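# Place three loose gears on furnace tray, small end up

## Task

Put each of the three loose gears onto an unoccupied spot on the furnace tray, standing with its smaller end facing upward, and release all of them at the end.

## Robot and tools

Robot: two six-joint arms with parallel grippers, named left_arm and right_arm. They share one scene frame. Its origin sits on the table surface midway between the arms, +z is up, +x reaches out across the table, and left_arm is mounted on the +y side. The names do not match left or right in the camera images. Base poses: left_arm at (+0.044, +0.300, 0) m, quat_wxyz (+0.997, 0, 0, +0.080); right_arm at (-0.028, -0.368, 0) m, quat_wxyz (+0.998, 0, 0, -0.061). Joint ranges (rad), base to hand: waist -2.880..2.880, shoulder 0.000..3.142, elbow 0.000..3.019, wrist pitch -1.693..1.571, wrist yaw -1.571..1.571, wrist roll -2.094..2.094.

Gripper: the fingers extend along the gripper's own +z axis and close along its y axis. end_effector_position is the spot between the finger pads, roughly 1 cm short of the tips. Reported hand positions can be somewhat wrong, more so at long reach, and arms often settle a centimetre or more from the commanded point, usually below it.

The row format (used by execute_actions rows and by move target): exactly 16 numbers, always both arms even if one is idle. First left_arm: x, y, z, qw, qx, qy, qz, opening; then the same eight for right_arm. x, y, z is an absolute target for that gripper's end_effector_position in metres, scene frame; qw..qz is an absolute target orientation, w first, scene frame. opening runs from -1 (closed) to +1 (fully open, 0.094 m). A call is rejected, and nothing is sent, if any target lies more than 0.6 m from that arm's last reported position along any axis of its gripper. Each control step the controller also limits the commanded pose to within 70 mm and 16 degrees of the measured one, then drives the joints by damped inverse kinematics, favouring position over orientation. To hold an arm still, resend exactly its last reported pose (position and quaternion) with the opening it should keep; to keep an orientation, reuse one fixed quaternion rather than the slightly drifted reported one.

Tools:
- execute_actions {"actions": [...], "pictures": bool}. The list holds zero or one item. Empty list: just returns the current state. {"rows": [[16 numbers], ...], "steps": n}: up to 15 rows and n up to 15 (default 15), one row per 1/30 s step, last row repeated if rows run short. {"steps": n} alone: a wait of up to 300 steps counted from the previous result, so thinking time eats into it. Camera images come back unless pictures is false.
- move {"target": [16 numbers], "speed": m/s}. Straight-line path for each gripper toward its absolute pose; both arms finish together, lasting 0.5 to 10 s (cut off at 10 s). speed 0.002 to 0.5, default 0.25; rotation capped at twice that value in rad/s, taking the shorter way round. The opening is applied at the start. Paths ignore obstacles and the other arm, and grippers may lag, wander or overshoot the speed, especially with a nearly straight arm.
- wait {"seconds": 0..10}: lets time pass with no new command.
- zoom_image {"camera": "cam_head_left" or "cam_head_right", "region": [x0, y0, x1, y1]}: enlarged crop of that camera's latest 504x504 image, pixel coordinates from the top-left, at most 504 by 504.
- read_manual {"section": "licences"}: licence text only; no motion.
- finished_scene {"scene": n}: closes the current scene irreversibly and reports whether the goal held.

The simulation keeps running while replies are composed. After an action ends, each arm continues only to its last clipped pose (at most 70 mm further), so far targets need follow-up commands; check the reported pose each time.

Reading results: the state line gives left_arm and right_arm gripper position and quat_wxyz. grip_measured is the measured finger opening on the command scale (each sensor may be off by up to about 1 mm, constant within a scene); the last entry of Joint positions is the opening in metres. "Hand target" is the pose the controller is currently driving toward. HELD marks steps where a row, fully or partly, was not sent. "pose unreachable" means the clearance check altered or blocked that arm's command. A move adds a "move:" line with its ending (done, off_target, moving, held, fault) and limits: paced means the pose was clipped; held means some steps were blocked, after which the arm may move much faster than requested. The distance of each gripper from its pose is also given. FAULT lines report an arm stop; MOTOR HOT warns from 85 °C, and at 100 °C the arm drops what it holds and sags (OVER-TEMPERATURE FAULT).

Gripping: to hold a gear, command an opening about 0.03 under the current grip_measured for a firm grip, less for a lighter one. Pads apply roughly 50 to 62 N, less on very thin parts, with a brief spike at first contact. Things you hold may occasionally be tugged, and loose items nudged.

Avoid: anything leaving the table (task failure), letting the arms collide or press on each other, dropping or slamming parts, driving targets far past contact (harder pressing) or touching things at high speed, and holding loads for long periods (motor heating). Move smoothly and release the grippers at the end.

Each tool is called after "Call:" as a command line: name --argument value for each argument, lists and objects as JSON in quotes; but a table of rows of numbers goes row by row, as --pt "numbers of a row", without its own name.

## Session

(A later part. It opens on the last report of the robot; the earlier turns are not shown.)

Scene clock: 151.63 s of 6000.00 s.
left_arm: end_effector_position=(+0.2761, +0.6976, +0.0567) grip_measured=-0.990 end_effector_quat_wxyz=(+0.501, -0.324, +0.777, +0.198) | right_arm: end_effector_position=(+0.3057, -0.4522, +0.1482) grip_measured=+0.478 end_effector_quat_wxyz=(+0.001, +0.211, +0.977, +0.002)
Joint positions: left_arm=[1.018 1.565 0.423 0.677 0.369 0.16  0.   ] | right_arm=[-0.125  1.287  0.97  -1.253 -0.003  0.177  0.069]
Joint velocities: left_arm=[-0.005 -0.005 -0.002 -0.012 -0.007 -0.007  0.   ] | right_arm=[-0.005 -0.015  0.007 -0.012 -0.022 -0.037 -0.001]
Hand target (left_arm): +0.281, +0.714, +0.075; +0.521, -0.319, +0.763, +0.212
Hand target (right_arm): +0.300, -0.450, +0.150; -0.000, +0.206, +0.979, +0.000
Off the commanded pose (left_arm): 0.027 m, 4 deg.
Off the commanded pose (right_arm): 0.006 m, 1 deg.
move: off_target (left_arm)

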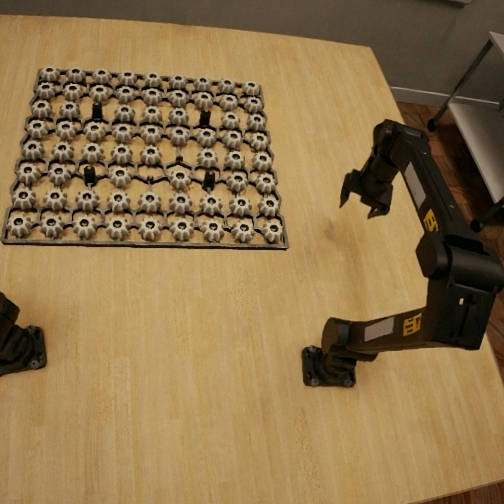

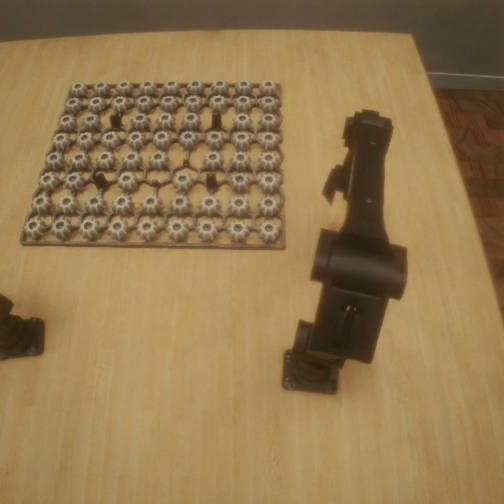

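Call:
move --target '[0.281,0.710,0.024,0.5211,-0.3161,0.7631,0.2158,-1, 0.3057,-0.4522,0.1482,0.001,0.211,0.977,0.002,0.48]' --speed 0.05

Scene clock: 155.13 s of 6000.00 s.
left_arm: end_effector_position=(+0.2782, +0.7029, +0.0196) grip_measured=-0.990 end_effector_quat_wxyz=(+0.513, -0.318, +0.770, +0.209) | right_arm: end_effector_position=(+0.3057, -0.4522, +0.1482) grip_measured=+0.478 end_effector_quat_wxyz=(+0.001, +0.211, +0.977, +0.002)
Joint positions: left_arm=[1.018 1.764 0.423 0.914 0.368 0.158 0.   ] | right_arm=[-0.125  1.287  0.97  -1.253 -0.003  0.177  0.069]
Joint velocities: left_arm=[-0.005  0.005 -0.002  0.007 -0.066 -0.066  0.   ] | right_arm=[-0.005  0.005  0.007 -0.012 -0.037  0.007  0.001]
Hand target (left_arm): +0.281, +0.709, +0.024; +0.521, -0.316, +0.763, +0.215
Hand target (right_arm): +0.306, -0.452, +0.148; +0.001, +0.211, +0.977, +0.002
Off the commanded pose (left_arm): 0.009 m, 1 deg.
Off the commanded pose (right_arm): 0.000 m, 0 deg.
move: done

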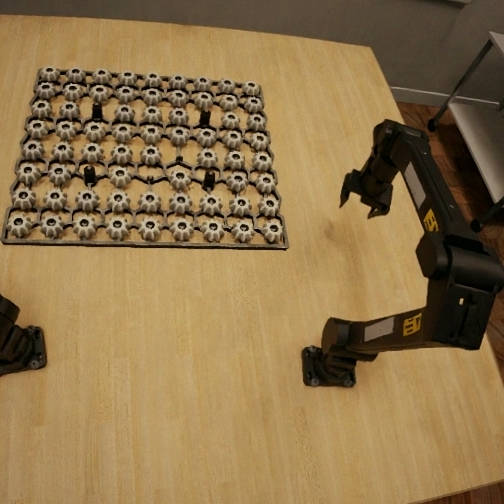

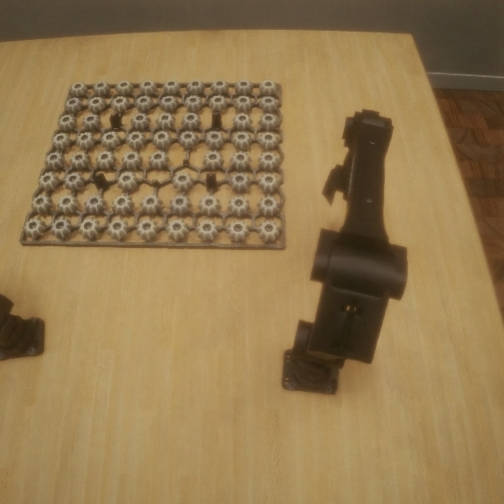

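Call:
move --target '[0.3962,0.6172,0.022,0.5484,-0.1928,0.8032,0.1316,-1, 0.3057,-0.4522,0.1482,0.001,0.211,0.977,0.002,0.48]' --speed 0.1

Call:
move --target '[0.477,0.4928,0.022,0.5623,-0.0648,0.8234,0.0443,-1, 0.3057,-0.4522,0.1482,0.001,0.211,0.977,0.002,0.48]' --speed 0.1

Scene clock: 161.23 s of 6000.00 s.
left_arm: end_effector_position=(+0.3889, +0.6138, +0.0200) grip_measured=-0.990 end_effector_quat_wxyz=(+0.540, -0.196, +0.809, +0.129) | right_arm: end_effector_position=(+0.3057, -0.4522, +0.1482) grip_measured=+0.478 end_effector_quat_wxyz=(+0.001, +0.211, +0.977, +0.002)
Joint positions: left_arm=[0.712 1.766 0.423 0.919 0.368 0.158 0.   ] | right_arm=[-0.125  1.287  0.97  -1.253 -0.003  0.177  0.069]
Joint velocities: left_arm=[-0.015  0.005 -0.012 -0.022 -0.007  0.007  0.   ] | right_arm=[-0.005 -0.005 -0.007  0.002 -0.066 -0.037 -0.001]
Hand target (left_arm): +0.396, +0.617, +0.022; +0.548, -0.193, +0.804, +0.131
Hand target (right_arm): +0.306, -0.452, +0.148; +0.001, +0.211, +0.977, +0.002
Off the commanded pose (left_arm): 0.008 m, 1 deg.
Off the commanded pose (right_arm): 0.000 m, 0 deg.
After step 90, 1.23 s passed at rest.
move: done

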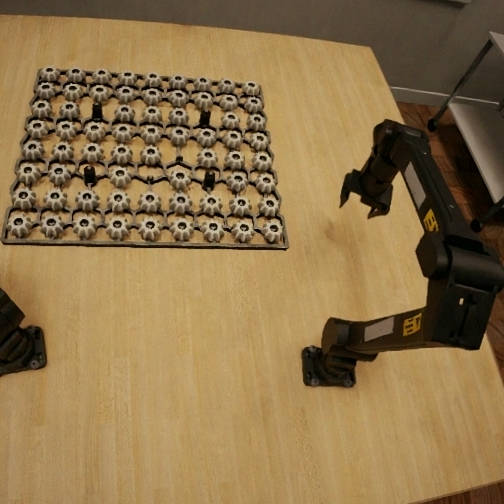

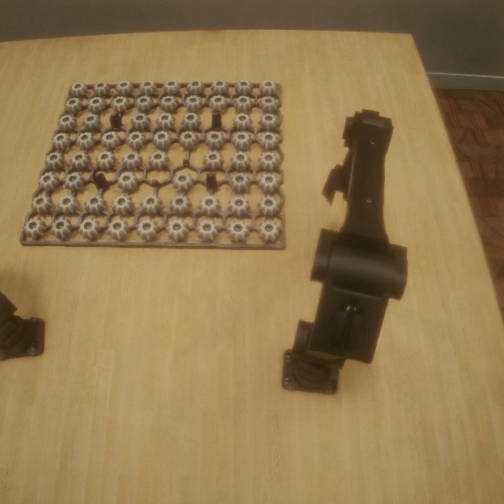

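Scene clock: 163.17 s of 6000.00 s.
left_arm: end_effector_position=(+0.4691, +0.4925, +0.0204) grip_measured=-0.990 end_effector_quat_wxyz=(+0.554, -0.067, +0.829, +0.045) | right_arm: end_effector_position=(+0.3057, -0.4522, +0.1482) grip_measured=+0.478 end_effector_quat_wxyz=(+0.001, +0.211, +0.977, +0.002)
Joint positions: left_arm=[0.397 1.767 0.423 0.922 0.365 0.158 0.   ] | right_arm=[-0.125  1.287  0.97  -1.253 -0.003  0.177  0.069]
Joint velocities: left_arm=[-0.005 -0.005 -0.002 -0.007  0.022  0.007 -0.   ] | right_arm=[-0.005 -0.005 -0.017  0.002 -0.022  0.066 -0.002]
Hand target (left_arm): +0.477, +0.493, +0.022; +0.561, -0.065, +0.824, +0.044
Hand target (right_arm): +0.306, -0.452, +0.148; +0.001, +0.211, +0.977, +0.002
Off the commanded pose (left_arm): 0.008 m, 1 deg.
Off the commanded pose (right_arm): 0.000 m, 0 deg.
move: done

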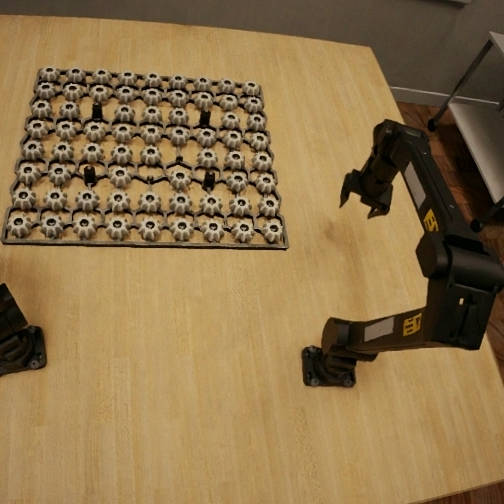

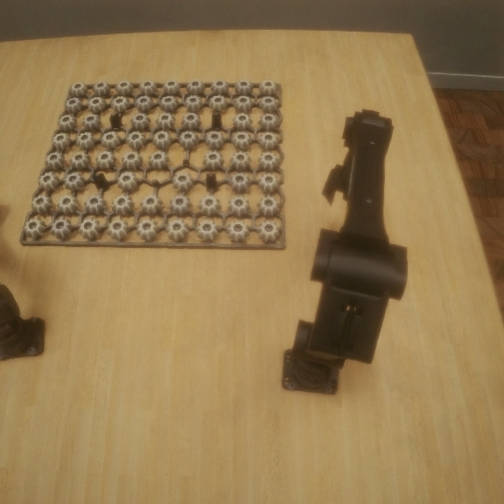

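Call:
zoom_image --camera "cam_head_right" --region '[0, 150, 70, 250]'

Region (0, 150, 70, 250) of cam_head_right's 504x504 image, scaled by 5.040, with more detail than that image has; it fills the left 353 columns of this view, and the rest is white.

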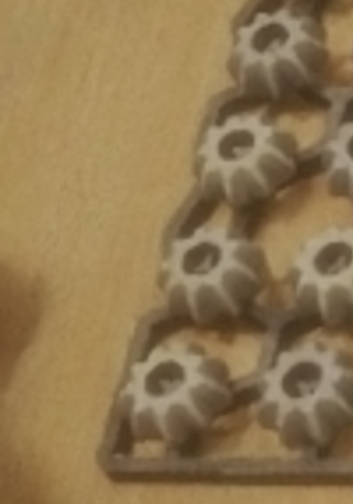

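Call:
move --target '[0.485,0.50,0.09,0.5623,-0.0648,0.8234,0.0443,-1, 0.3057,-0.4522,0.1482,0.001,0.211,0.977,0.002,0.48]' --speed 0.2

Call:
move --target '[0.401,0.757,0.085,0.5348,-0.2621,0.7833,0.179,-1, 0.3057,-0.4522,0.1482,0.001,0.211,0.977,0.002,0.48]' --speed 0.25

Call:
move --target '[0.399,0.754,0.024,0.5348,-0.2621,0.7833,0.179,-1, 0.3057,-0.4522,0.1482,0.001,0.211,0.977,0.002,0.48]' --speed 0.06

Scene clock: 172.47 s of 6000.00 s.
left_arm: end_effector_position=(+0.4713, +0.4935, +0.0763) grip_measured=-0.990 end_effector_quat_wxyz=(+0.552, -0.067, +0.830, +0.042) | right_arm: end_effector_position=(+0.3057, -0.4522, +0.1482) grip_measured=+0.478 end_effector_quat_wxyz=(+0.001, +0.211, +0.977, +0.002)
Joint positions: left_arm=[0.397 1.527 0.441 0.658 0.367 0.158 0.   ] | right_arm=[-0.125  1.287  0.97  -1.253 -0.003  0.177  0.069]
Joint velocities: left_arm=[-0.024 -0.024 -0.017 -0.022  0.022 -0.037 -0.   ] | right_arm=[-0.015  0.005  0.002  0.007 -0.037  0.022  0.   ]
Hand target (left_arm): +0.485, +0.500, +0.090; +0.563, -0.065, +0.823, +0.044
Hand target (right_arm): +0.306, -0.452, +0.148; +0.001, +0.211, +0.977, +0.002
Off the commanded pose (left_arm): 0.020 m, 1 deg.
Off the commanded pose (right_arm): 0.000 m, 0 deg.
After step 90, 5.50 s passed at rest.
move: off_target (left_arm)

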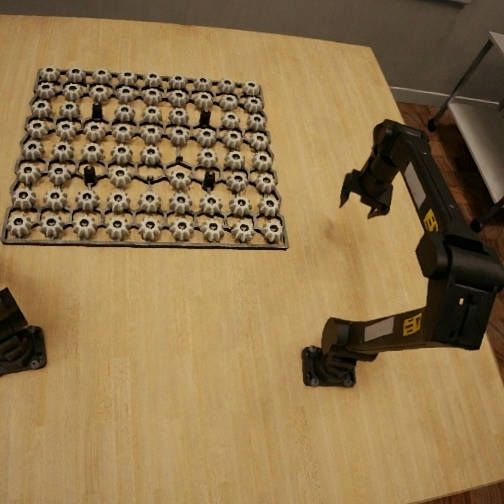

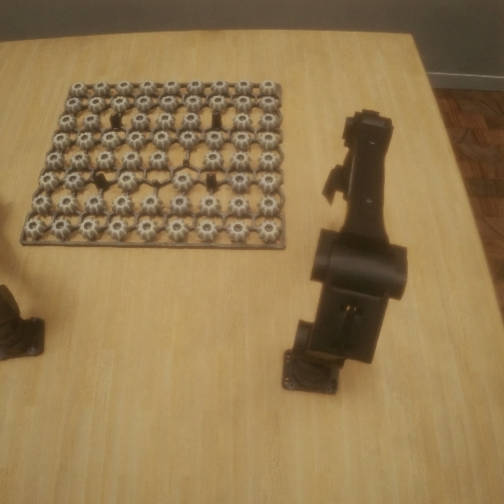

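Scene clock: 173.97 s of 6000.00 s.
left_arm: end_effector_position=(+0.3935, +0.7413, +0.0767) grip_measured=-0.990 end_effector_quat_wxyz=(+0.530, -0.258, +0.788, +0.177) | right_arm: end_effector_position=(+0.3057, -0.4522, +0.1482) grip_measured=+0.478 end_effector_quat_wxyz=(+0.001, +0.211, +0.977, +0.002)
Joint positions: left_arm=[0.842 1.711 0.694 0.608 0.336 0.148 0.   ] | right_arm=[-0.125  1.287  0.97  -1.253 -0.003  0.177  0.069]
Joint velocities: left_arm=[-0.015 -0.005  0.007 -0.002 -0.066  0.022  0.   ] | right_arm=[-0.015 -0.005 -0.002 -0.012 -0.022  0.007 -0.   ]
Hand target (left_arm): +0.401, +0.756, +0.084; +0.536, -0.262, +0.783, +0.178
Hand target (right_arm): +0.306, -0.452, +0.148; +0.001, +0.211, +0.977, +0.002
Off the commanded pose (left_arm): 0.019 m, 1 deg.
Off the commanded pose (right_arm): 0.000 m, 0 deg.
move: off_target (left_arm)

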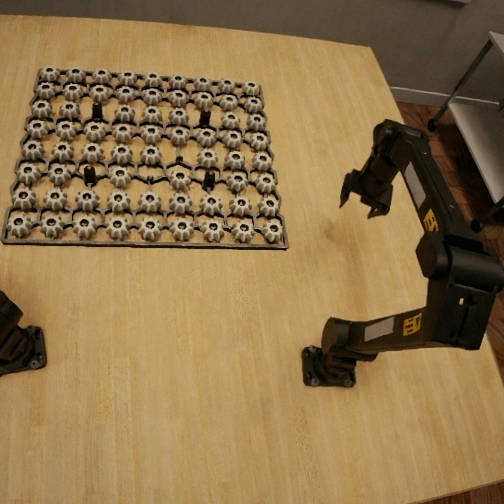

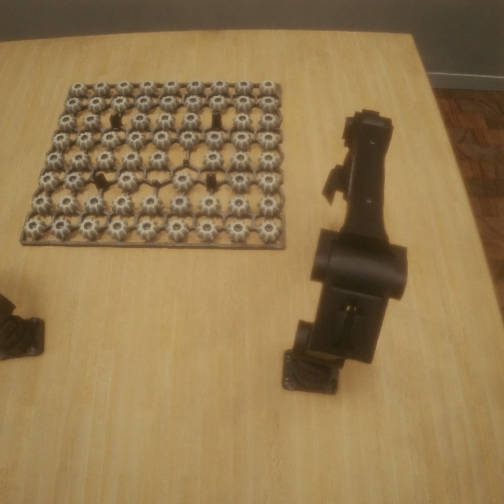

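Scene clock: 175.20 s of 6000.00 s.
left_arm: end_effector_position=(+0.3934, +0.7411, +0.0161) grip_measured=-0.990 end_effector_quat_wxyz=(+0.522, -0.263, +0.794, +0.170) | right_arm: end_effector_position=(+0.3057, -0.4522, +0.1482) grip_measured=+0.478 end_effector_quat_wxyz=(+0.001, +0.211, +0.977, +0.002)
Joint positions: left_arm=[0.842 1.882 0.694 0.754 0.336 0.148 0.   ] | right_arm=[-0.125  1.287  0.97  -1.253 -0.003  0.177  0.069]
Joint velocities: left_arm=[-0.015  0.005  0.007  0.007 -0.037  0.037  0.   ] | right_arm=[-0.005 -0.005 -0.002 -0.002 -0.051 -0.022 -0.   ]
Hand target (left_arm): +0.398, +0.753, +0.024; +0.535, -0.262, +0.783, +0.179
Hand target (right_arm): +0.306, -0.452, +0.148; +0.001, +0.211, +0.977, +0.002
Off the commanded pose (left_arm): 0.016 m, 2 deg.
Off the commanded pose (right_arm): 0.000 m, 0 deg.
move: off_target (left_arm)

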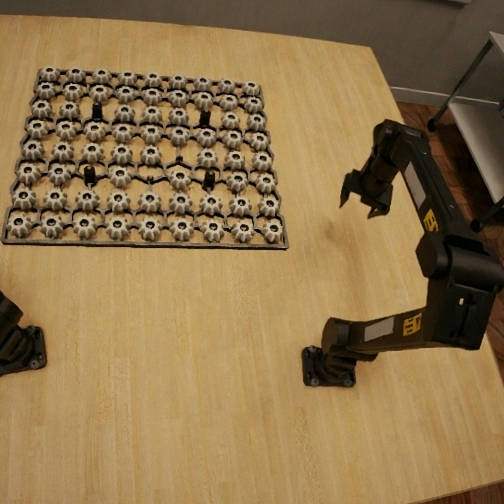

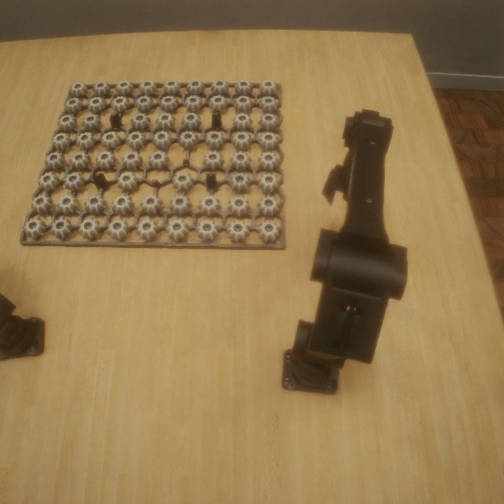

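Call:
move --target '[0.500,0.6436,0.020,0.5536,-0.1576,0.8108,0.1076,-1, 0.3057,-0.4522,0.1482,0.001,0.211,0.977,0.002,0.48]' --speed 0.1

Call:
move --target '[0.5734,0.5139,0.020,0.5629,-0.0504,0.8244,0.0344,-1, 0.3057,-0.4522,0.1482,0.001,0.211,0.977,0.002,0.48]' --speed 0.1

Scene clock: 180.80 s of 6000.00 s.
left_arm: end_effector_position=(+0.4929, +0.6423, +0.0200) grip_measured=-0.990 end_effector_quat_wxyz=(+0.545, -0.159, +0.816, +0.108) | right_arm: end_effector_position=(+0.3057, -0.4522, +0.1482) grip_measured=+0.478 end_effector_quat_wxyz=(+0.001, +0.211, +0.977, +0.002)
Joint positions: left_arm=[0.592 1.882 0.694 0.772 0.336 0.148 0.   ] | right_arm=[-0.125  1.287  0.97  -1.253 -0.003  0.177  0.069]
Joint velocities: left_arm=[-0.015 -0.005 -0.002  0.012  0.037 -0.022 -0.   ] | right_arm=[ 0.005 -0.005 -0.007 -0.012  0.022 -0.051  0.   ]
Hand target (left_arm): +0.500, +0.644, +0.020; +0.553, -0.158, +0.811, +0.107
Hand target (right_arm): +0.306, -0.452, +0.148; +0.001, +0.211, +0.977, +0.002
Off the commanded pose (left_arm): 0.007 m, 1 deg.
Off the commanded pose (right_arm): 0.000 m, 0 deg.
After step 90, 0.80 s passed at rest.
move: done

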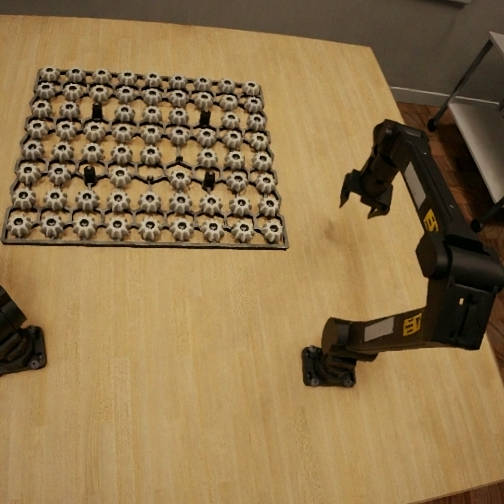

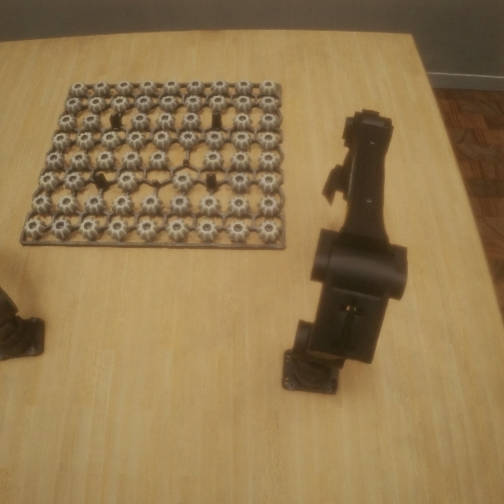

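Scene clock: 182.67 s of 6000.00 s.
left_arm: end_effector_position=(+0.5645, +0.5186, +0.0199) grip_measured=-0.990 end_effector_quat_wxyz=(+0.554, -0.054, +0.830, +0.039) | right_arm: end_effector_position=(+0.3057, -0.4522, +0.1482) grip_measured=+0.478 end_effector_quat_wxyz=(+0.001, +0.211, +0.977, +0.002)
Joint positions: left_arm=[0.338 1.882 0.694 0.772 0.335 0.148 0.   ] | right_arm=[-0.125  1.287  0.97  -1.253 -0.003  0.177  0.069]
Joint velocities: left_arm=[-0.015 -0.005 -0.012 -0.017 -0.007 -0.037 -0.   ] | right_arm=[-0.005 -0.005 -0.012  0.002 -0.022  0.022 -0.001]
Hand target (left_arm): +0.573, +0.514, +0.020; +0.562, -0.050, +0.825, +0.034
Hand target (right_arm): +0.306, -0.452, +0.148; +0.001, +0.211, +0.977, +0.002
Off the commanded pose (left_arm): 0.010 m, 1 deg.
Off the commanded pose (right_arm): 0.000 m, 0 deg.
move: done

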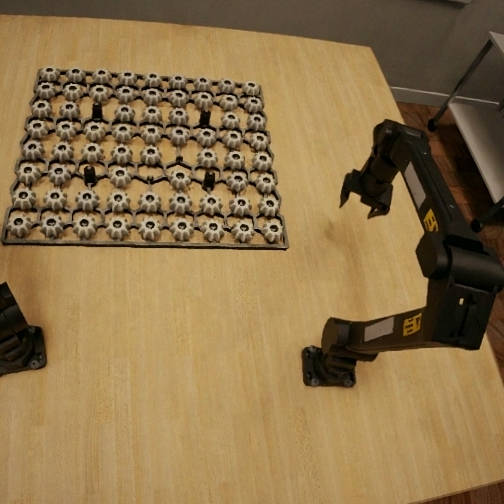

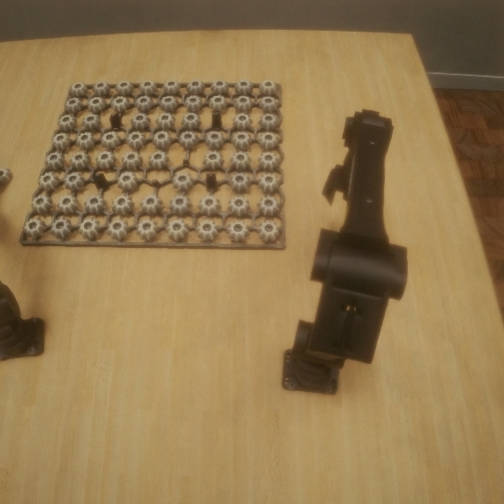

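Call:
execute_actions --actions '[]'

Scene clock: 190.33 s of 6000.00 s.
left_arm: end_effector_position=(+0.5645, +0.5186, +0.0199) grip_measured=-0.990 end_effector_quat_wxyz=(+0.554, -0.054, +0.830, +0.039) | right_arm: end_effector_position=(+0.3057, -0.4522, +0.1482) grip_measured=+0.478 end_effector_quat_wxyz=(+0.001, +0.211, +0.977, +0.002)
Joint positions: left_arm=[0.338 1.882 0.694 0.772 0.335 0.148 0.   ] | right_arm=[-0.125  1.287  0.97  -1.253 -0.003  0.177  0.069]
Joint velocities: left_arm=[ 0.005  0.005 -0.017 -0.012 -0.022 -0.051  0.001] | right_arm=[-0.005  0.005 -0.012 -0.012 -0.007  0.051 -0.001]
Hand target (left_arm): +0.573, +0.514, +0.020; +0.562, -0.050, +0.825, +0.034
Hand target (right_arm): +0.306, -0.452, +0.148; +0.001, +0.211, +0.977, +0.002
Off the commanded pose (left_arm): 0.010 m, 1 deg.
Off the commanded pose (right_arm): 0.000 m, 0 deg.
Steps of this call (steps 1 to 90: nothing new was sent; then 4.67 s passed at rest). Readings (end_effector_position):
1: left_arm (+0.5645, +0.5186, +0.0199) | right_arm (+0.3057, -0.4522, +0.1482)
2: left_arm (+0.5645, +0.5186, +0.0199) | right_arm (+0.3057, -0.4522, +0.1482)
4: left_arm (+0.5645, +0.5186, +0.0199) | right_arm (+0.3057, -0.4522, +0.1482)
8: left_arm (+0.5645, +0.5186, +0.0199) | right_arm (+0.3057, -0.4522, +0.1482)
90: the state above

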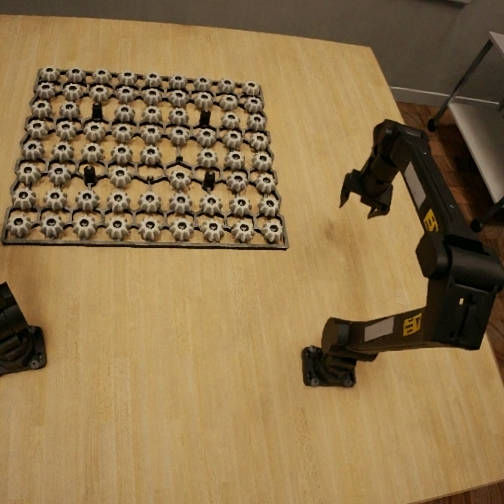

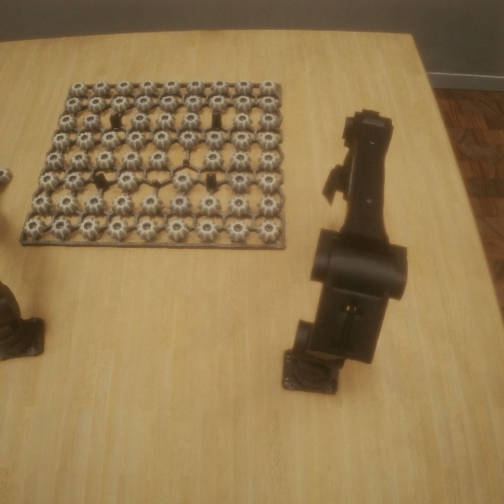

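Call:
move --target '[0.588,0.474,0.020,0.5638,-0.02,0.8257,0.014,-1,0.3057,-0.4522,0.1482,0.001,0.211,0.977,0.002,0.48]' --speed 0.05

Scene clock: 193.70 s of 6000.00 s.
left_arm: end_effector_position=(+0.5789, +0.4810, +0.0202) grip_measured=-0.990 end_effector_quat_wxyz=(+0.556, -0.025, +0.831, +0.019) | right_arm: end_effector_position=(+0.3057, -0.4522, +0.1482) grip_measured=+0.478 end_effector_quat_wxyz=(+0.001, +0.211, +0.977, +0.002)
Joint positions: left_arm=[0.266 1.882 0.694 0.773 0.334 0.148 0.   ] | right_arm=[-0.125  1.287  0.97  -1.253 -0.003  0.177  0.069]
Joint velocities: left_arm=[-0.005 -0.005 -0.027 -0.002  0.037 -0.037  0.   ] | right_arm=[ 0.005 -0.005  0.007  0.002 -0.051  0.037  0.   ]
Hand target (left_arm): +0.588, +0.474, +0.020; +0.563, -0.020, +0.826, +0.014
Hand target (right_arm): +0.306, -0.452, +0.148; +0.001, +0.211, +0.977, +0.002
Off the commanded pose (left_arm): 0.011 m, 1 deg.
Off the commanded pose (right_arm): 0.000 m, 0 deg.
move: off_target (left_arm)

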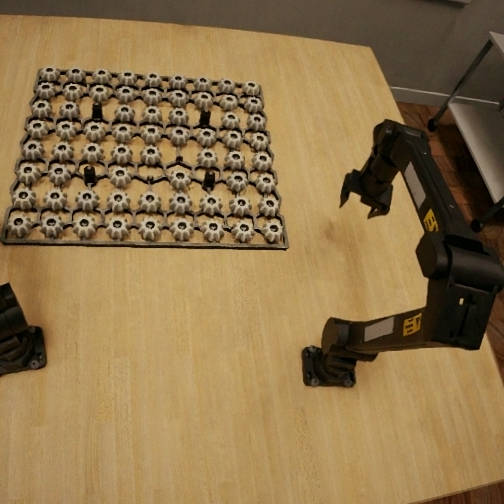

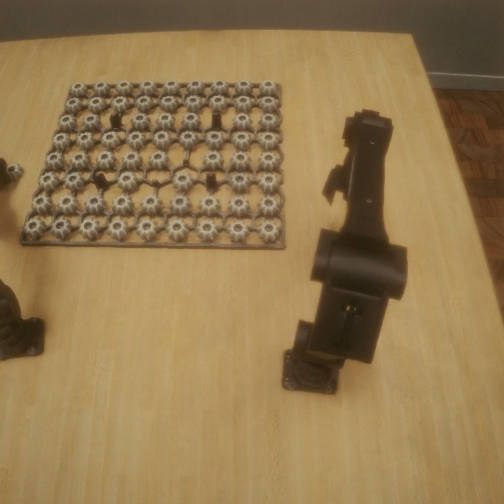

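Call:
move --target '[0.575,0.505,0.04,0.5629,-0.045,0.8244,0.03,-1,0.3057,-0.4522,0.1482,0.001,0.211,0.977,0.002,0.48]' --speed 0.1

Call:
zoom_image --camera "cam_head_right" --region '[0, 130, 100, 230]'

Scene clock: 198.27 s of 6000.00 s.
left_arm: end_effector_position=(+0.5730, +0.4989, +0.0271) grip_measured=-0.990 end_effector_quat_wxyz=(+0.556, -0.038, +0.830, +0.029) | right_arm: end_effector_position=(+0.3057, -0.4522, +0.1482) grip_measured=+0.478 end_effector_quat_wxyz=(+0.001, +0.211, +0.977, +0.002)
Joint positions: left_arm=[0.299 1.863 0.694 0.755 0.334 0.148 0.   ] | right_arm=[-0.125  1.287  0.97  -1.253 -0.003  0.177  0.069]
Joint velocities: left_arm=[-0.024 -0.005  0.002 -0.007 -0.066 -0.066 -0.001] | right_arm=[-0.005 -0.005 -0.002 -0.002 -0.066  0.081 -0.   ]
Hand target (left_arm): +0.575, +0.505, +0.040; +0.563, -0.045, +0.824, +0.030
Hand target (right_arm): +0.306, -0.452, +0.148; +0.001, +0.211, +0.977, +0.002
Off the commanded pose (left_arm): 0.014 m, 1 deg.
Off the commanded pose (right_arm): 0.000 m, 0 deg.
After step 90, 0.73 s passed at rest.
move: off_target (left_arm)

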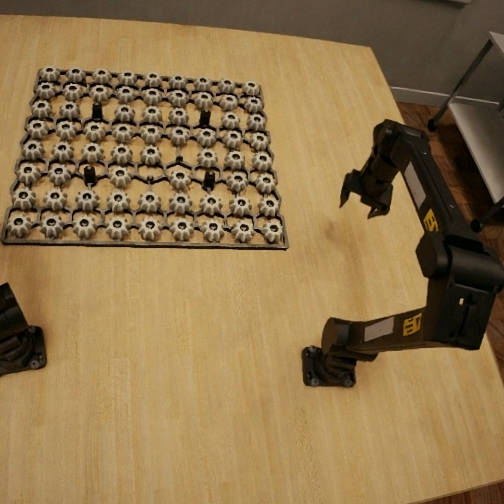

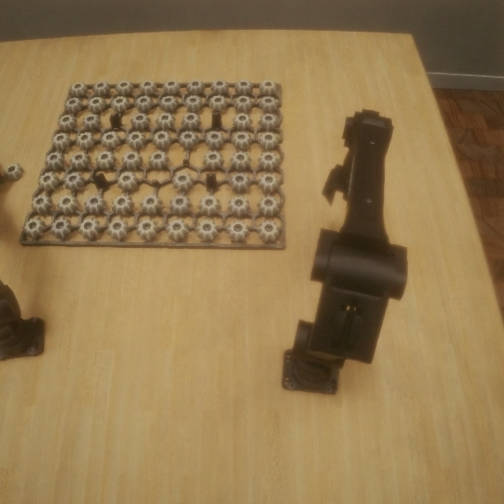

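Region (0, 130, 100, 230) of cam_head_right's 504x504 image, scaled by 5.040, with more detail than that image has.

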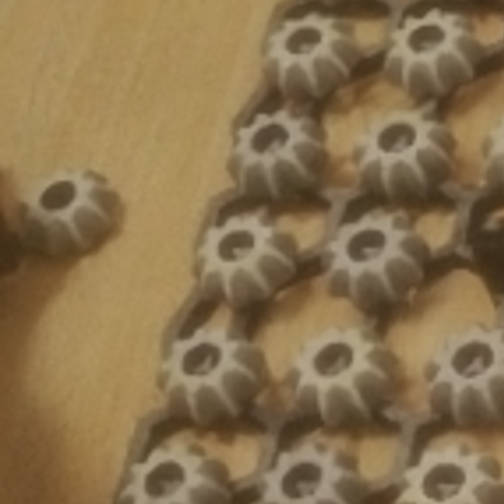

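Call:
move --target '[0.56,0.50,0.13,0.3,-0.02,0.954,0.01,-1,0.3057,-0.4522,0.1482,0.001,0.211,0.977,0.002,0.48]' --speed 0.25

Call:
move --target '[0.545,0.435,0.10,-0.131,0,0.991,0,0.7,0.3057,-0.4522,0.1482,0.001,0.211,0.977,0.002,0.48]' --speed 0.25

Scene clock: 205.00 s of 6000.00 s.
left_arm: end_effector_position=(+0.5405, +0.4974, +0.0950) grip_measured=-0.990 end_effector_quat_wxyz=(+0.272, -0.035, +0.962, -0.000) | right_arm: end_effector_position=(+0.3057, -0.4522, +0.1482) grip_measured=+0.478 end_effector_quat_wxyz=(+0.001, +0.211, +0.977, +0.002)
Joint positions: left_arm=[ 0.286  1.572  1.011 -0.496  0.211  0.318  0.   ] | right_arm=[-0.125  1.287  0.97  -1.253 -0.003  0.177  0.069]
Joint velocities: left_arm=[-0.005 -0.005 -0.012  0.012  0.007 -0.051  0.001] | right_arm=[ 0.005 -0.005  0.007 -0.022  0.11   0.037 -0.001]
Hand target (left_arm): +0.561, +0.500, +0.129; +0.299, -0.019, +0.954, +0.013
Hand target (right_arm): +0.306, -0.452, +0.148; +0.001, +0.211, +0.977, +0.002
Off the commanded pose (left_arm): 0.040 m, 4 deg.
Off the commanded pose (right_arm): 0.000 m, 0 deg.
After step 90, 2.10 s passed at rest.
move: off_target (left_arm)

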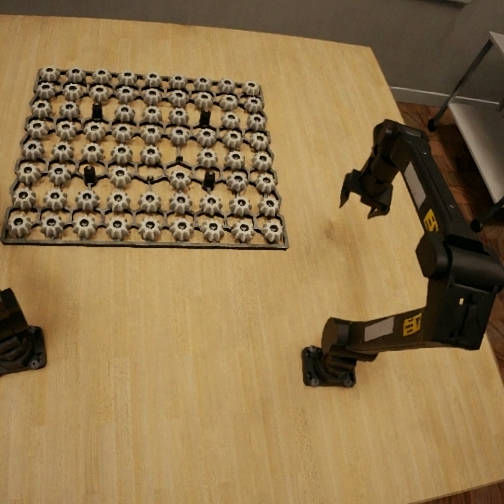

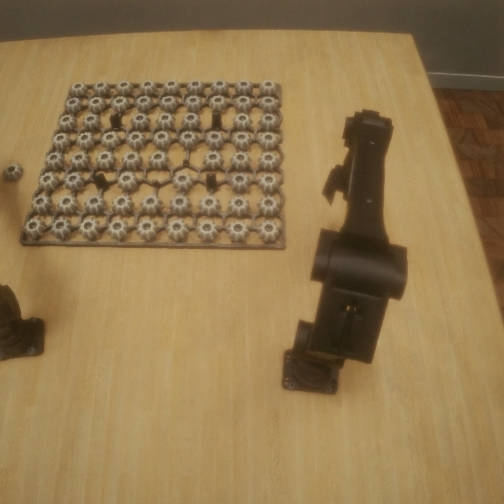

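Scene clock: 207.10 s of 6000.00 s.
left_arm: end_effector_position=(+0.5253, +0.4332, +0.0866) grip_measured=+0.697 end_effector_quat_wxyz=(-0.146, +0.007, +0.989, -0.002) | right_arm: end_effector_position=(+0.3057, -0.4522, +0.1482) grip_measured=+0.478 end_effector_quat_wxyz=(+0.001, +0.211, +0.977, +0.002)
Joint positions: left_arm=[ 0.086  1.914  1.533 -1.474 -0.068  0.252  0.08 ] | right_arm=[-0.125  1.287  0.97  -1.253 -0.003  0.177  0.069]
Joint velocities: left_arm=[ 0.005  0.005  0.012  0.002  0.007 -0.007  0.   ] | right_arm=[-0.005 -0.015  0.012 -0.012  0.022 -0.022  0.001]
Hand target (left_arm): +0.545, +0.435, +0.099; -0.130, +0.003, +0.992, +0.004
Hand target (right_arm): +0.306, -0.452, +0.148; +0.001, +0.211, +0.977, +0.002
Off the commanded pose (left_arm): 0.024 m, 2 deg.
Off the commanded pose (right_arm): 0.000 m, 0 deg.
move: off_target (left_arm)

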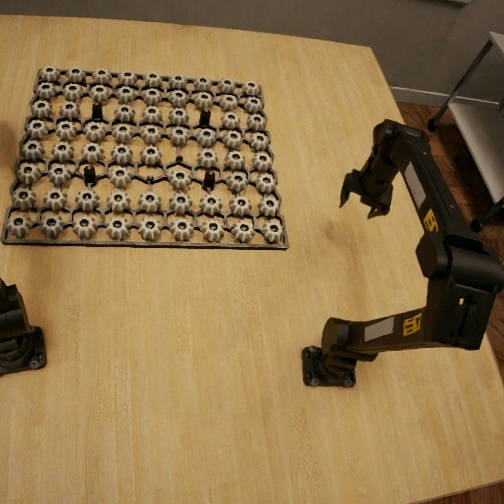

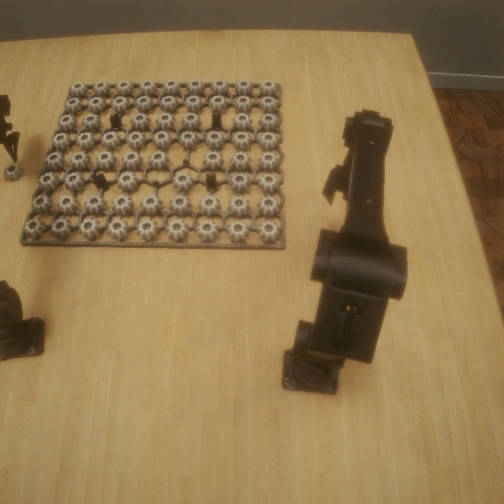

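Call:
move --target '[0.540,0.439,0.038,-0.131,0,0.991,0,0.7,0.3057,-0.4522,0.1482,0.001,0.211,0.977,0.002,0.48]' --speed 0.1

Call:
zoom_image --camera "cam_head_right" --region '[0, 120, 80, 200]'

Scene clock: 210.47 s of 6000.00 s.
left_arm: end_effector_position=(+0.5399, +0.4368, +0.0449) grip_measured=+0.697 end_effector_quat_wxyz=(-0.131, +0.006, +0.991, +0.001) | right_arm: end_effector_position=(+0.3057, -0.4522, +0.1482) grip_measured=+0.478 end_effector_quat_wxyz=(+0.001, +0.211, +0.977, +0.002)
Joint positions: left_arm=[ 0.086  1.975  1.515 -1.364 -0.067  0.251  0.08 ] | right_arm=[-0.125  1.287  0.97  -1.253 -0.003  0.177  0.069]
Joint velocities: left_arm=[ 0.015 -0.005  0.002  0.032 -0.007 -0.051 -0.001] | right_arm=[ 0.005 -0.015  0.002  0.012  0.007 -0.007 -0.   ]
Hand target (left_arm): +0.539, +0.439, +0.038; -0.131, +0.000, +0.991, -0.000
Hand target (right_arm): +0.306, -0.452, +0.148; +0.001, +0.211, +0.977, +0.002
Off the commanded pose (left_arm): 0.007 m, 1 deg.
Off the commanded pose (right_arm): 0.000 m, 0 deg.
move: done

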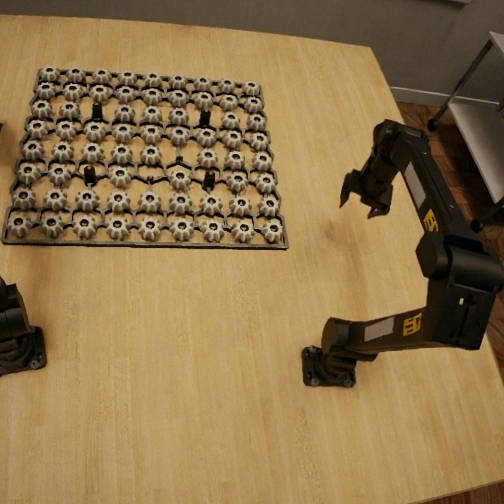

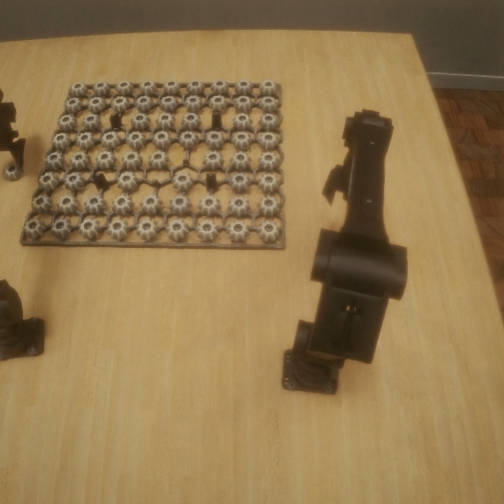

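Region (0, 120, 80, 200) of cam_head_right's 504x504 image, scaled by 6.300, with more detail than that image has.

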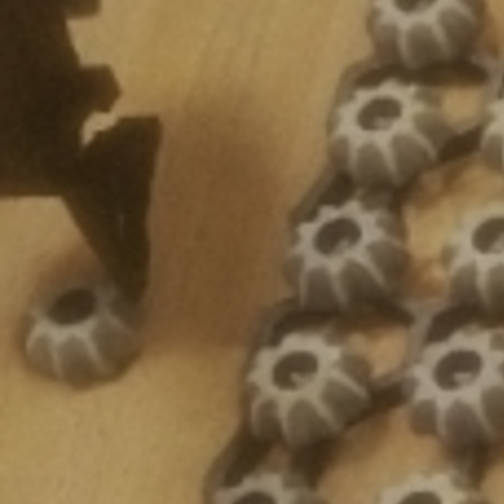

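Call:
move --target '[0.539,0.430,0.002,-0.131,0,0.991,0,0.7,0.3057,-0.4522,0.1482,0.001,0.211,0.977,0.002,0.48]' --speed 0.05

Call:
zoom_image --camera "cam_head_right" --region '[0, 120, 80, 200]'

Scene clock: 216.40 s of 6000.00 s.
left_arm: end_effector_position=(+0.5393, +0.4360, +0.0132) grip_measured=+0.697 end_effector_quat_wxyz=(-0.126, +0.002, +0.992, +0.001) | right_arm: end_effector_position=(+0.3057, -0.4522, +0.1482) grip_measured=+0.478 end_effector_quat_wxyz=(+0.001, +0.211, +0.977, +0.002)
Joint positions: left_arm=[ 0.086  2.006  1.474 -1.283 -0.064  0.243  0.08 ] | right_arm=[-0.125  1.287  0.97  -1.253 -0.003  0.177  0.069]
Joint velocities: left_arm=[-0.005 -0.005  0.002 -0.012 -0.066 -0.022 -0.001] | right_arm=[-0.005  0.005 -0.017 -0.007 -0.066  0.007  0.001]
Hand target (left_arm): +0.538, +0.430, +0.002; -0.131, -0.000, +0.991, +0.000
Hand target (right_arm): +0.306, -0.452, +0.148; +0.001, +0.211, +0.977, +0.002
Off the commanded pose (left_arm): 0.013 m, 1 deg.
Off the commanded pose (right_arm): 0.000 m, 0 deg.
After step 90, 1.70 s passed at rest.
move: off_target (left_arm)

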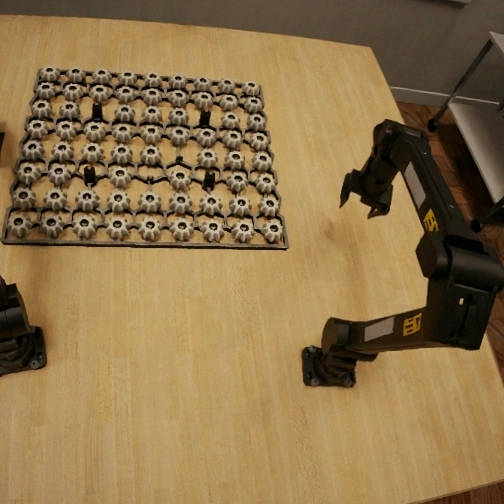

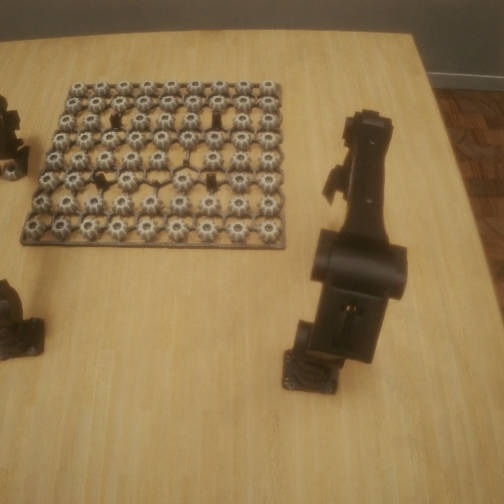

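Region (0, 120, 80, 200) of cam_head_right's 504x504 image, scaled by 6.300, with more detail than that image has.

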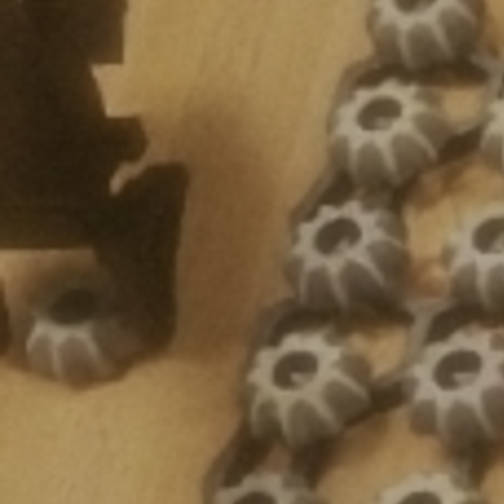

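Call:
execute_actions --actions '[{"rows": [[0.539,0.430,0.0,-0.131,0,0.991,0,0.7,0.3057,-0.4522,0.1482,0.001,0.211,0.977,0.002,0.48],[0.539,0.430,-0.001,-0.131,0,0.991,0,0.66,0.3057,-0.4522,0.1482,0.001,0.211,0.977,0.002,0.48],[0.539,0.430,-0.002,-0.131,0,0.991,0,0.62,0.3057,-0.4522,0.1482,0.001,0.211,0.977,0.002,0.48],[0.539,0.430,-0.002,-0.131,0,0.991,0,0.58,0.3057,-0.4522,0.1482,0.001,0.211,0.977,0.002,0.48],[0.539,0.430,-0.002,-0.131,0,0.991,0,0.54,0.3057,-0.4522,0.1482,0.001,0.211,0.977,0.002,0.48],[0.539,0.430,-0.002,-0.131,0,0.991,0,0.50,0.3057,-0.4522,0.1482,0.001,0.211,0.977,0.002,0.48]], "steps": 15}]' --pictures false

Scene clock: 220.57 s of 6000.00 s.
left_arm: end_effector_position=(+0.5409, +0.4364, +0.0120) grip_measured=+0.503 end_effector_quat_wxyz=(-0.123, +0.001, +0.992, +0.002) | right_arm: end_effector_position=(+0.3057, -0.4522, +0.1482) grip_measured=+0.478 end_effector_quat_wxyz=(+0.001, +0.211, +0.977, +0.002)
Joint positions: left_arm=[ 0.086  2.008  1.474 -1.275 -0.064  0.243  0.071] | right_arm=[-0.125  1.287  0.97  -1.253 -0.003  0.177  0.069]
Joint velocities: left_arm=[-0.015 -0.015 -0.022  0.007  0.022 -0.066 -0.   ] | right_arm=[ 0.005 -0.005  0.002 -0.017  0.022 -0.022 -0.   ]
Hand target (left_arm): +0.538, +0.430, -0.002; -0.131, +0.000, +0.991, +0.000
Hand target (right_arm): +0.306, -0.452, +0.148; +0.001, +0.211, +0.977, +0.002
Off the commanded pose (left_arm): 0.016 m, 1 deg.
Off the commanded pose (right_arm): 0.000 m, 0 deg.
Steps of this call (steps 1 to 90: nothing new was sent; then 0.67 s passed at rest; steps 91 to 105: all 15 steps of this action). Readings (end_effector_position):
91: left_arm (+0.5394, +0.4361, +0.0132) | right_arm (+0.3057, -0.4522, +0.1482)
92: left_arm (+0.5397, +0.4361, +0.0131) | right_arm (+0.3057, -0.4522, +0.1482)
94: left_arm (+0.5405, +0.4363, +0.0127) | right_arm (+0.3057, -0.4522, +0.1482)
98: left_arm (+0.5410, +0.4365, +0.0124) | right_arm (+0.3057, -0.4522, +0.1482)
105: the state above

Call:
execute_actions --actions '[{"rows": [[0.538,0.430,-0.003,-0.131,0,0.991,0,0.48,0.3057,-0.4522,0.1482,0.001,0.211,0.977,0.002,0.48],[0.537,0.430,-0.004,-0.131,0,0.991,0,0.46,0.3057,-0.4522,0.1482,0.001,0.211,0.977,0.002,0.48],[0.537,0.430,-0.004,-0.131,0,0.991,0,0.44,0.3057,-0.4522,0.1482,0.001,0.211,0.977,0.002,0.48],[0.537,0.430,-0.004,-0.131,0,0.991,0,0.42,0.3057,-0.4522,0.1482,0.001,0.211,0.977,0.002,0.48],[0.537,0.430,-0.004,-0.131,0,0.991,0,0.40,0.3057,-0.4522,0.1482,0.001,0.211,0.977,0.002,0.48],[0.537,0.430,-0.004,-0.131,0,0.991,0,0.37,0.3057,-0.4522,0.1482,0.001,0.211,0.977,0.002,0.48],[0.537,0.430,-0.004,-0.131,0,0.991,0,0.34,0.3057,-0.4522,0.1482,0.001,0.211,0.977,0.002,0.48],[0.537,0.430,-0.004,-0.131,0,0.991,0,0.31,0.3057,-0.4522,0.1482,0.001,0.211,0.977,0.002,0.48],[0.537,0.430,-0.004,-0.131,0,0.991,0,0.28,0.3057,-0.4522,0.1482,0.001,0.211,0.977,0.002,0.48],[0.537,0.430,-0.004,-0.131,0,0.991,0,0.25,0.3057,-0.4522,0.1482,0.001,0.211,0.977,0.002,0.48],[0.537,0.430,-0.004,-0.131,0,0.991,0,0.22,0.3057,-0.4522,0.1482,0.001,0.211,0.977,0.002,0.48],[0.537,0.430,-0.004,-0.131,0,0.991,0,0.19,0.3057,-0.4522,0.1482,0.001,0.211,0.977,0.002,0.48],[0.537,0.430,-0.004,-0.131,0,0.991,0,0.16,0.3057,-0.4522,0.1482,0.001,0.211,0.977,0.002,0.48],[0.537,0.430,-0.004,-0.131,0,0.991,0,0.13,0.3057,-0.4522,0.1482,0.001,0.211,0.977,0.002,0.48],[0.537,0.430,-0.004,-0.131,0,0.991,0,0.10,0.3057,-0.4522,0.1482,0.001,0.211,0.977,0.002,0.48]], "steps": 15}]'

Call:
zoom_image --camera "cam_head_right" --region '[0, 120, 80, 200]'

Scene clock: 227.13 s of 6000.00 s.
left_arm: end_effector_position=(+0.5383, +0.4358, +0.0087) grip_measured=+0.192 end_effector_quat_wxyz=(-0.124, +0.001, +0.992, +0.002) | right_arm: end_effector_position=(+0.3057, -0.4522, +0.1482) grip_measured=+0.478 end_effector_quat_wxyz=(+0.001, +0.211, +0.977, +0.002)
Joint positions: left_arm=[ 0.086  2.008  1.464 -1.268 -0.064  0.243  0.056] | right_arm=[-0.125  1.287  0.97  -1.253 -0.003  0.177  0.069]
Joint velocities: left_arm=[-0.005  0.005 -0.012 -0.007 -0.022 -0.007 -0.001] | right_arm=[ 0.005 -0.005 -0.002  0.002 -0.081  0.007 -0.001]
Hand target (left_arm): +0.537, +0.430, -0.004; -0.131, +0.000, +0.991, +0.000
Hand target (right_arm): +0.306, -0.452, +0.148; +0.001, +0.211, +0.977, +0.002
Off the commanded pose (left_arm): 0.014 m, 1 deg.
Off the commanded pose (right_arm): 0.000 m, 0 deg.
Steps of this call (steps 1 to 90: nothing new was sent; then 3.07 s passed at rest; steps 91 to 105: all 15 steps of this action). Readings (end_effector_position):
91: left_arm (+0.5408, +0.4364, +0.0119) | right_arm (+0.3057, -0.4522, +0.1482)
92: left_arm (+0.5408, +0.4364, +0.0115) | right_arm (+0.3057, -0.4522, +0.1482)
94: left_arm (+0.5400, +0.4362, +0.0102) | right_arm (+0.3057, -0.4522, +0.1482)
98: left_arm (+0.5381, +0.4357, +0.0088) | right_arm (+0.3057, -0.4522, +0.1482)
105: the state above

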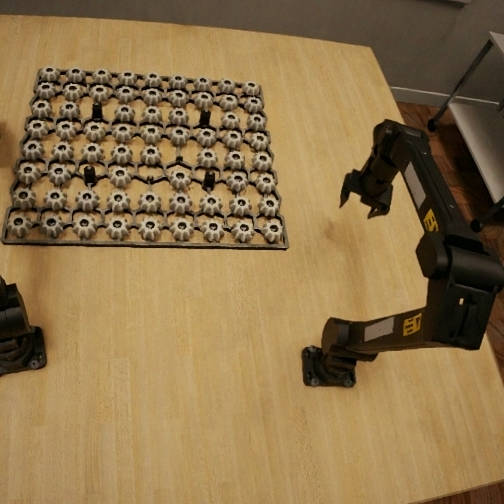

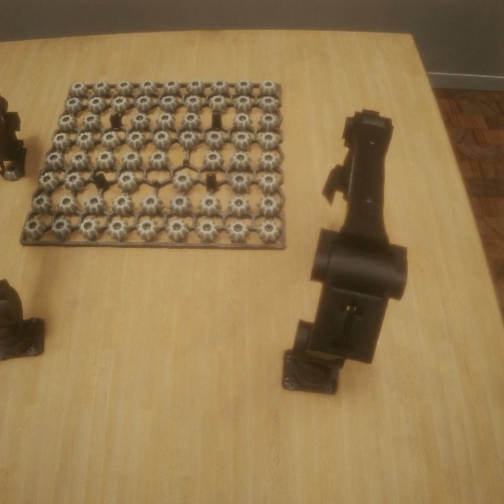

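Region (0, 120, 80, 200) of cam_head_right's 504x504 image, scaled by 6.300, with more detail than that image has.

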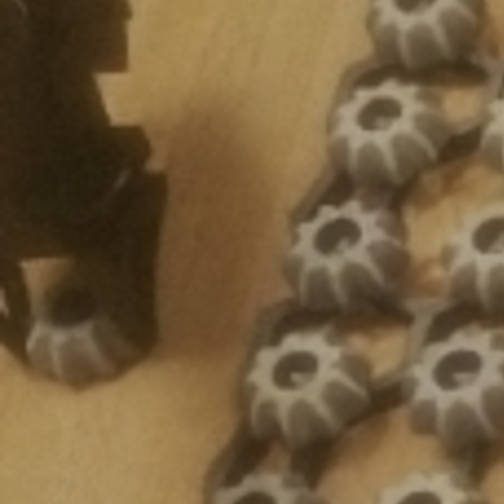

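Call:
move --target '[0.545,0.432,0.15,-0.131,0,0.991,0,0.14,0.3057,-0.4522,0.1482,0.001,0.211,0.977,0.002,0.48]' --speed 0.15

Scene clock: 231.20 s of 6000.00 s.
left_arm: end_effector_position=(+0.5272, +0.4328, +0.1128) grip_measured=+0.192 end_effector_quat_wxyz=(-0.167, +0.003, +0.986, -0.010) | right_arm: end_effector_position=(+0.3057, -0.4522, +0.1482) grip_measured=+0.478 end_effector_quat_wxyz=(+0.001, +0.211, +0.977, +0.002)
Joint positions: left_arm=[ 0.086  1.925  1.613 -1.59  -0.063  0.243  0.056] | right_arm=[-0.125  1.287  0.97  -1.253 -0.003  0.177  0.069]
Joint velocities: left_arm=[-0.005 -0.024 -0.002  0.002 -0.007 -0.007 -0.001] | right_arm=[ 0.005  0.005  0.002 -0.002  0.007 -0.037  0.   ]
Hand target (left_arm): +0.545, +0.432, +0.150; -0.130, +0.000, +0.991, -0.000
Hand target (right_arm): +0.306, -0.452, +0.148; +0.001, +0.211, +0.977, +0.002
Off the commanded pose (left_arm): 0.041 m, 4 deg.
Off the commanded pose (right_arm): 0.000 m, 0 deg.
move: off_target (left_arm); limits=paced

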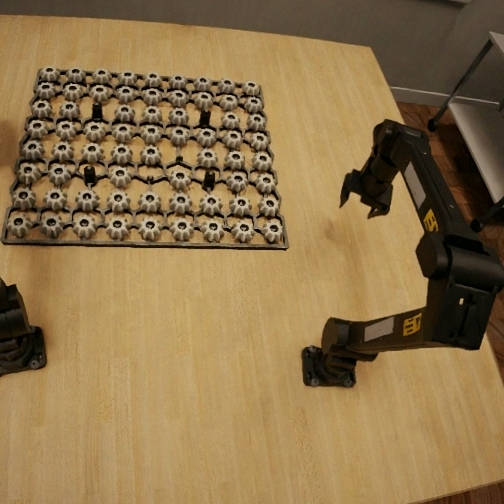

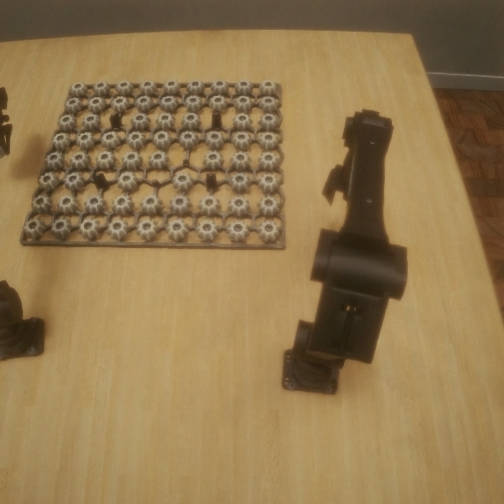

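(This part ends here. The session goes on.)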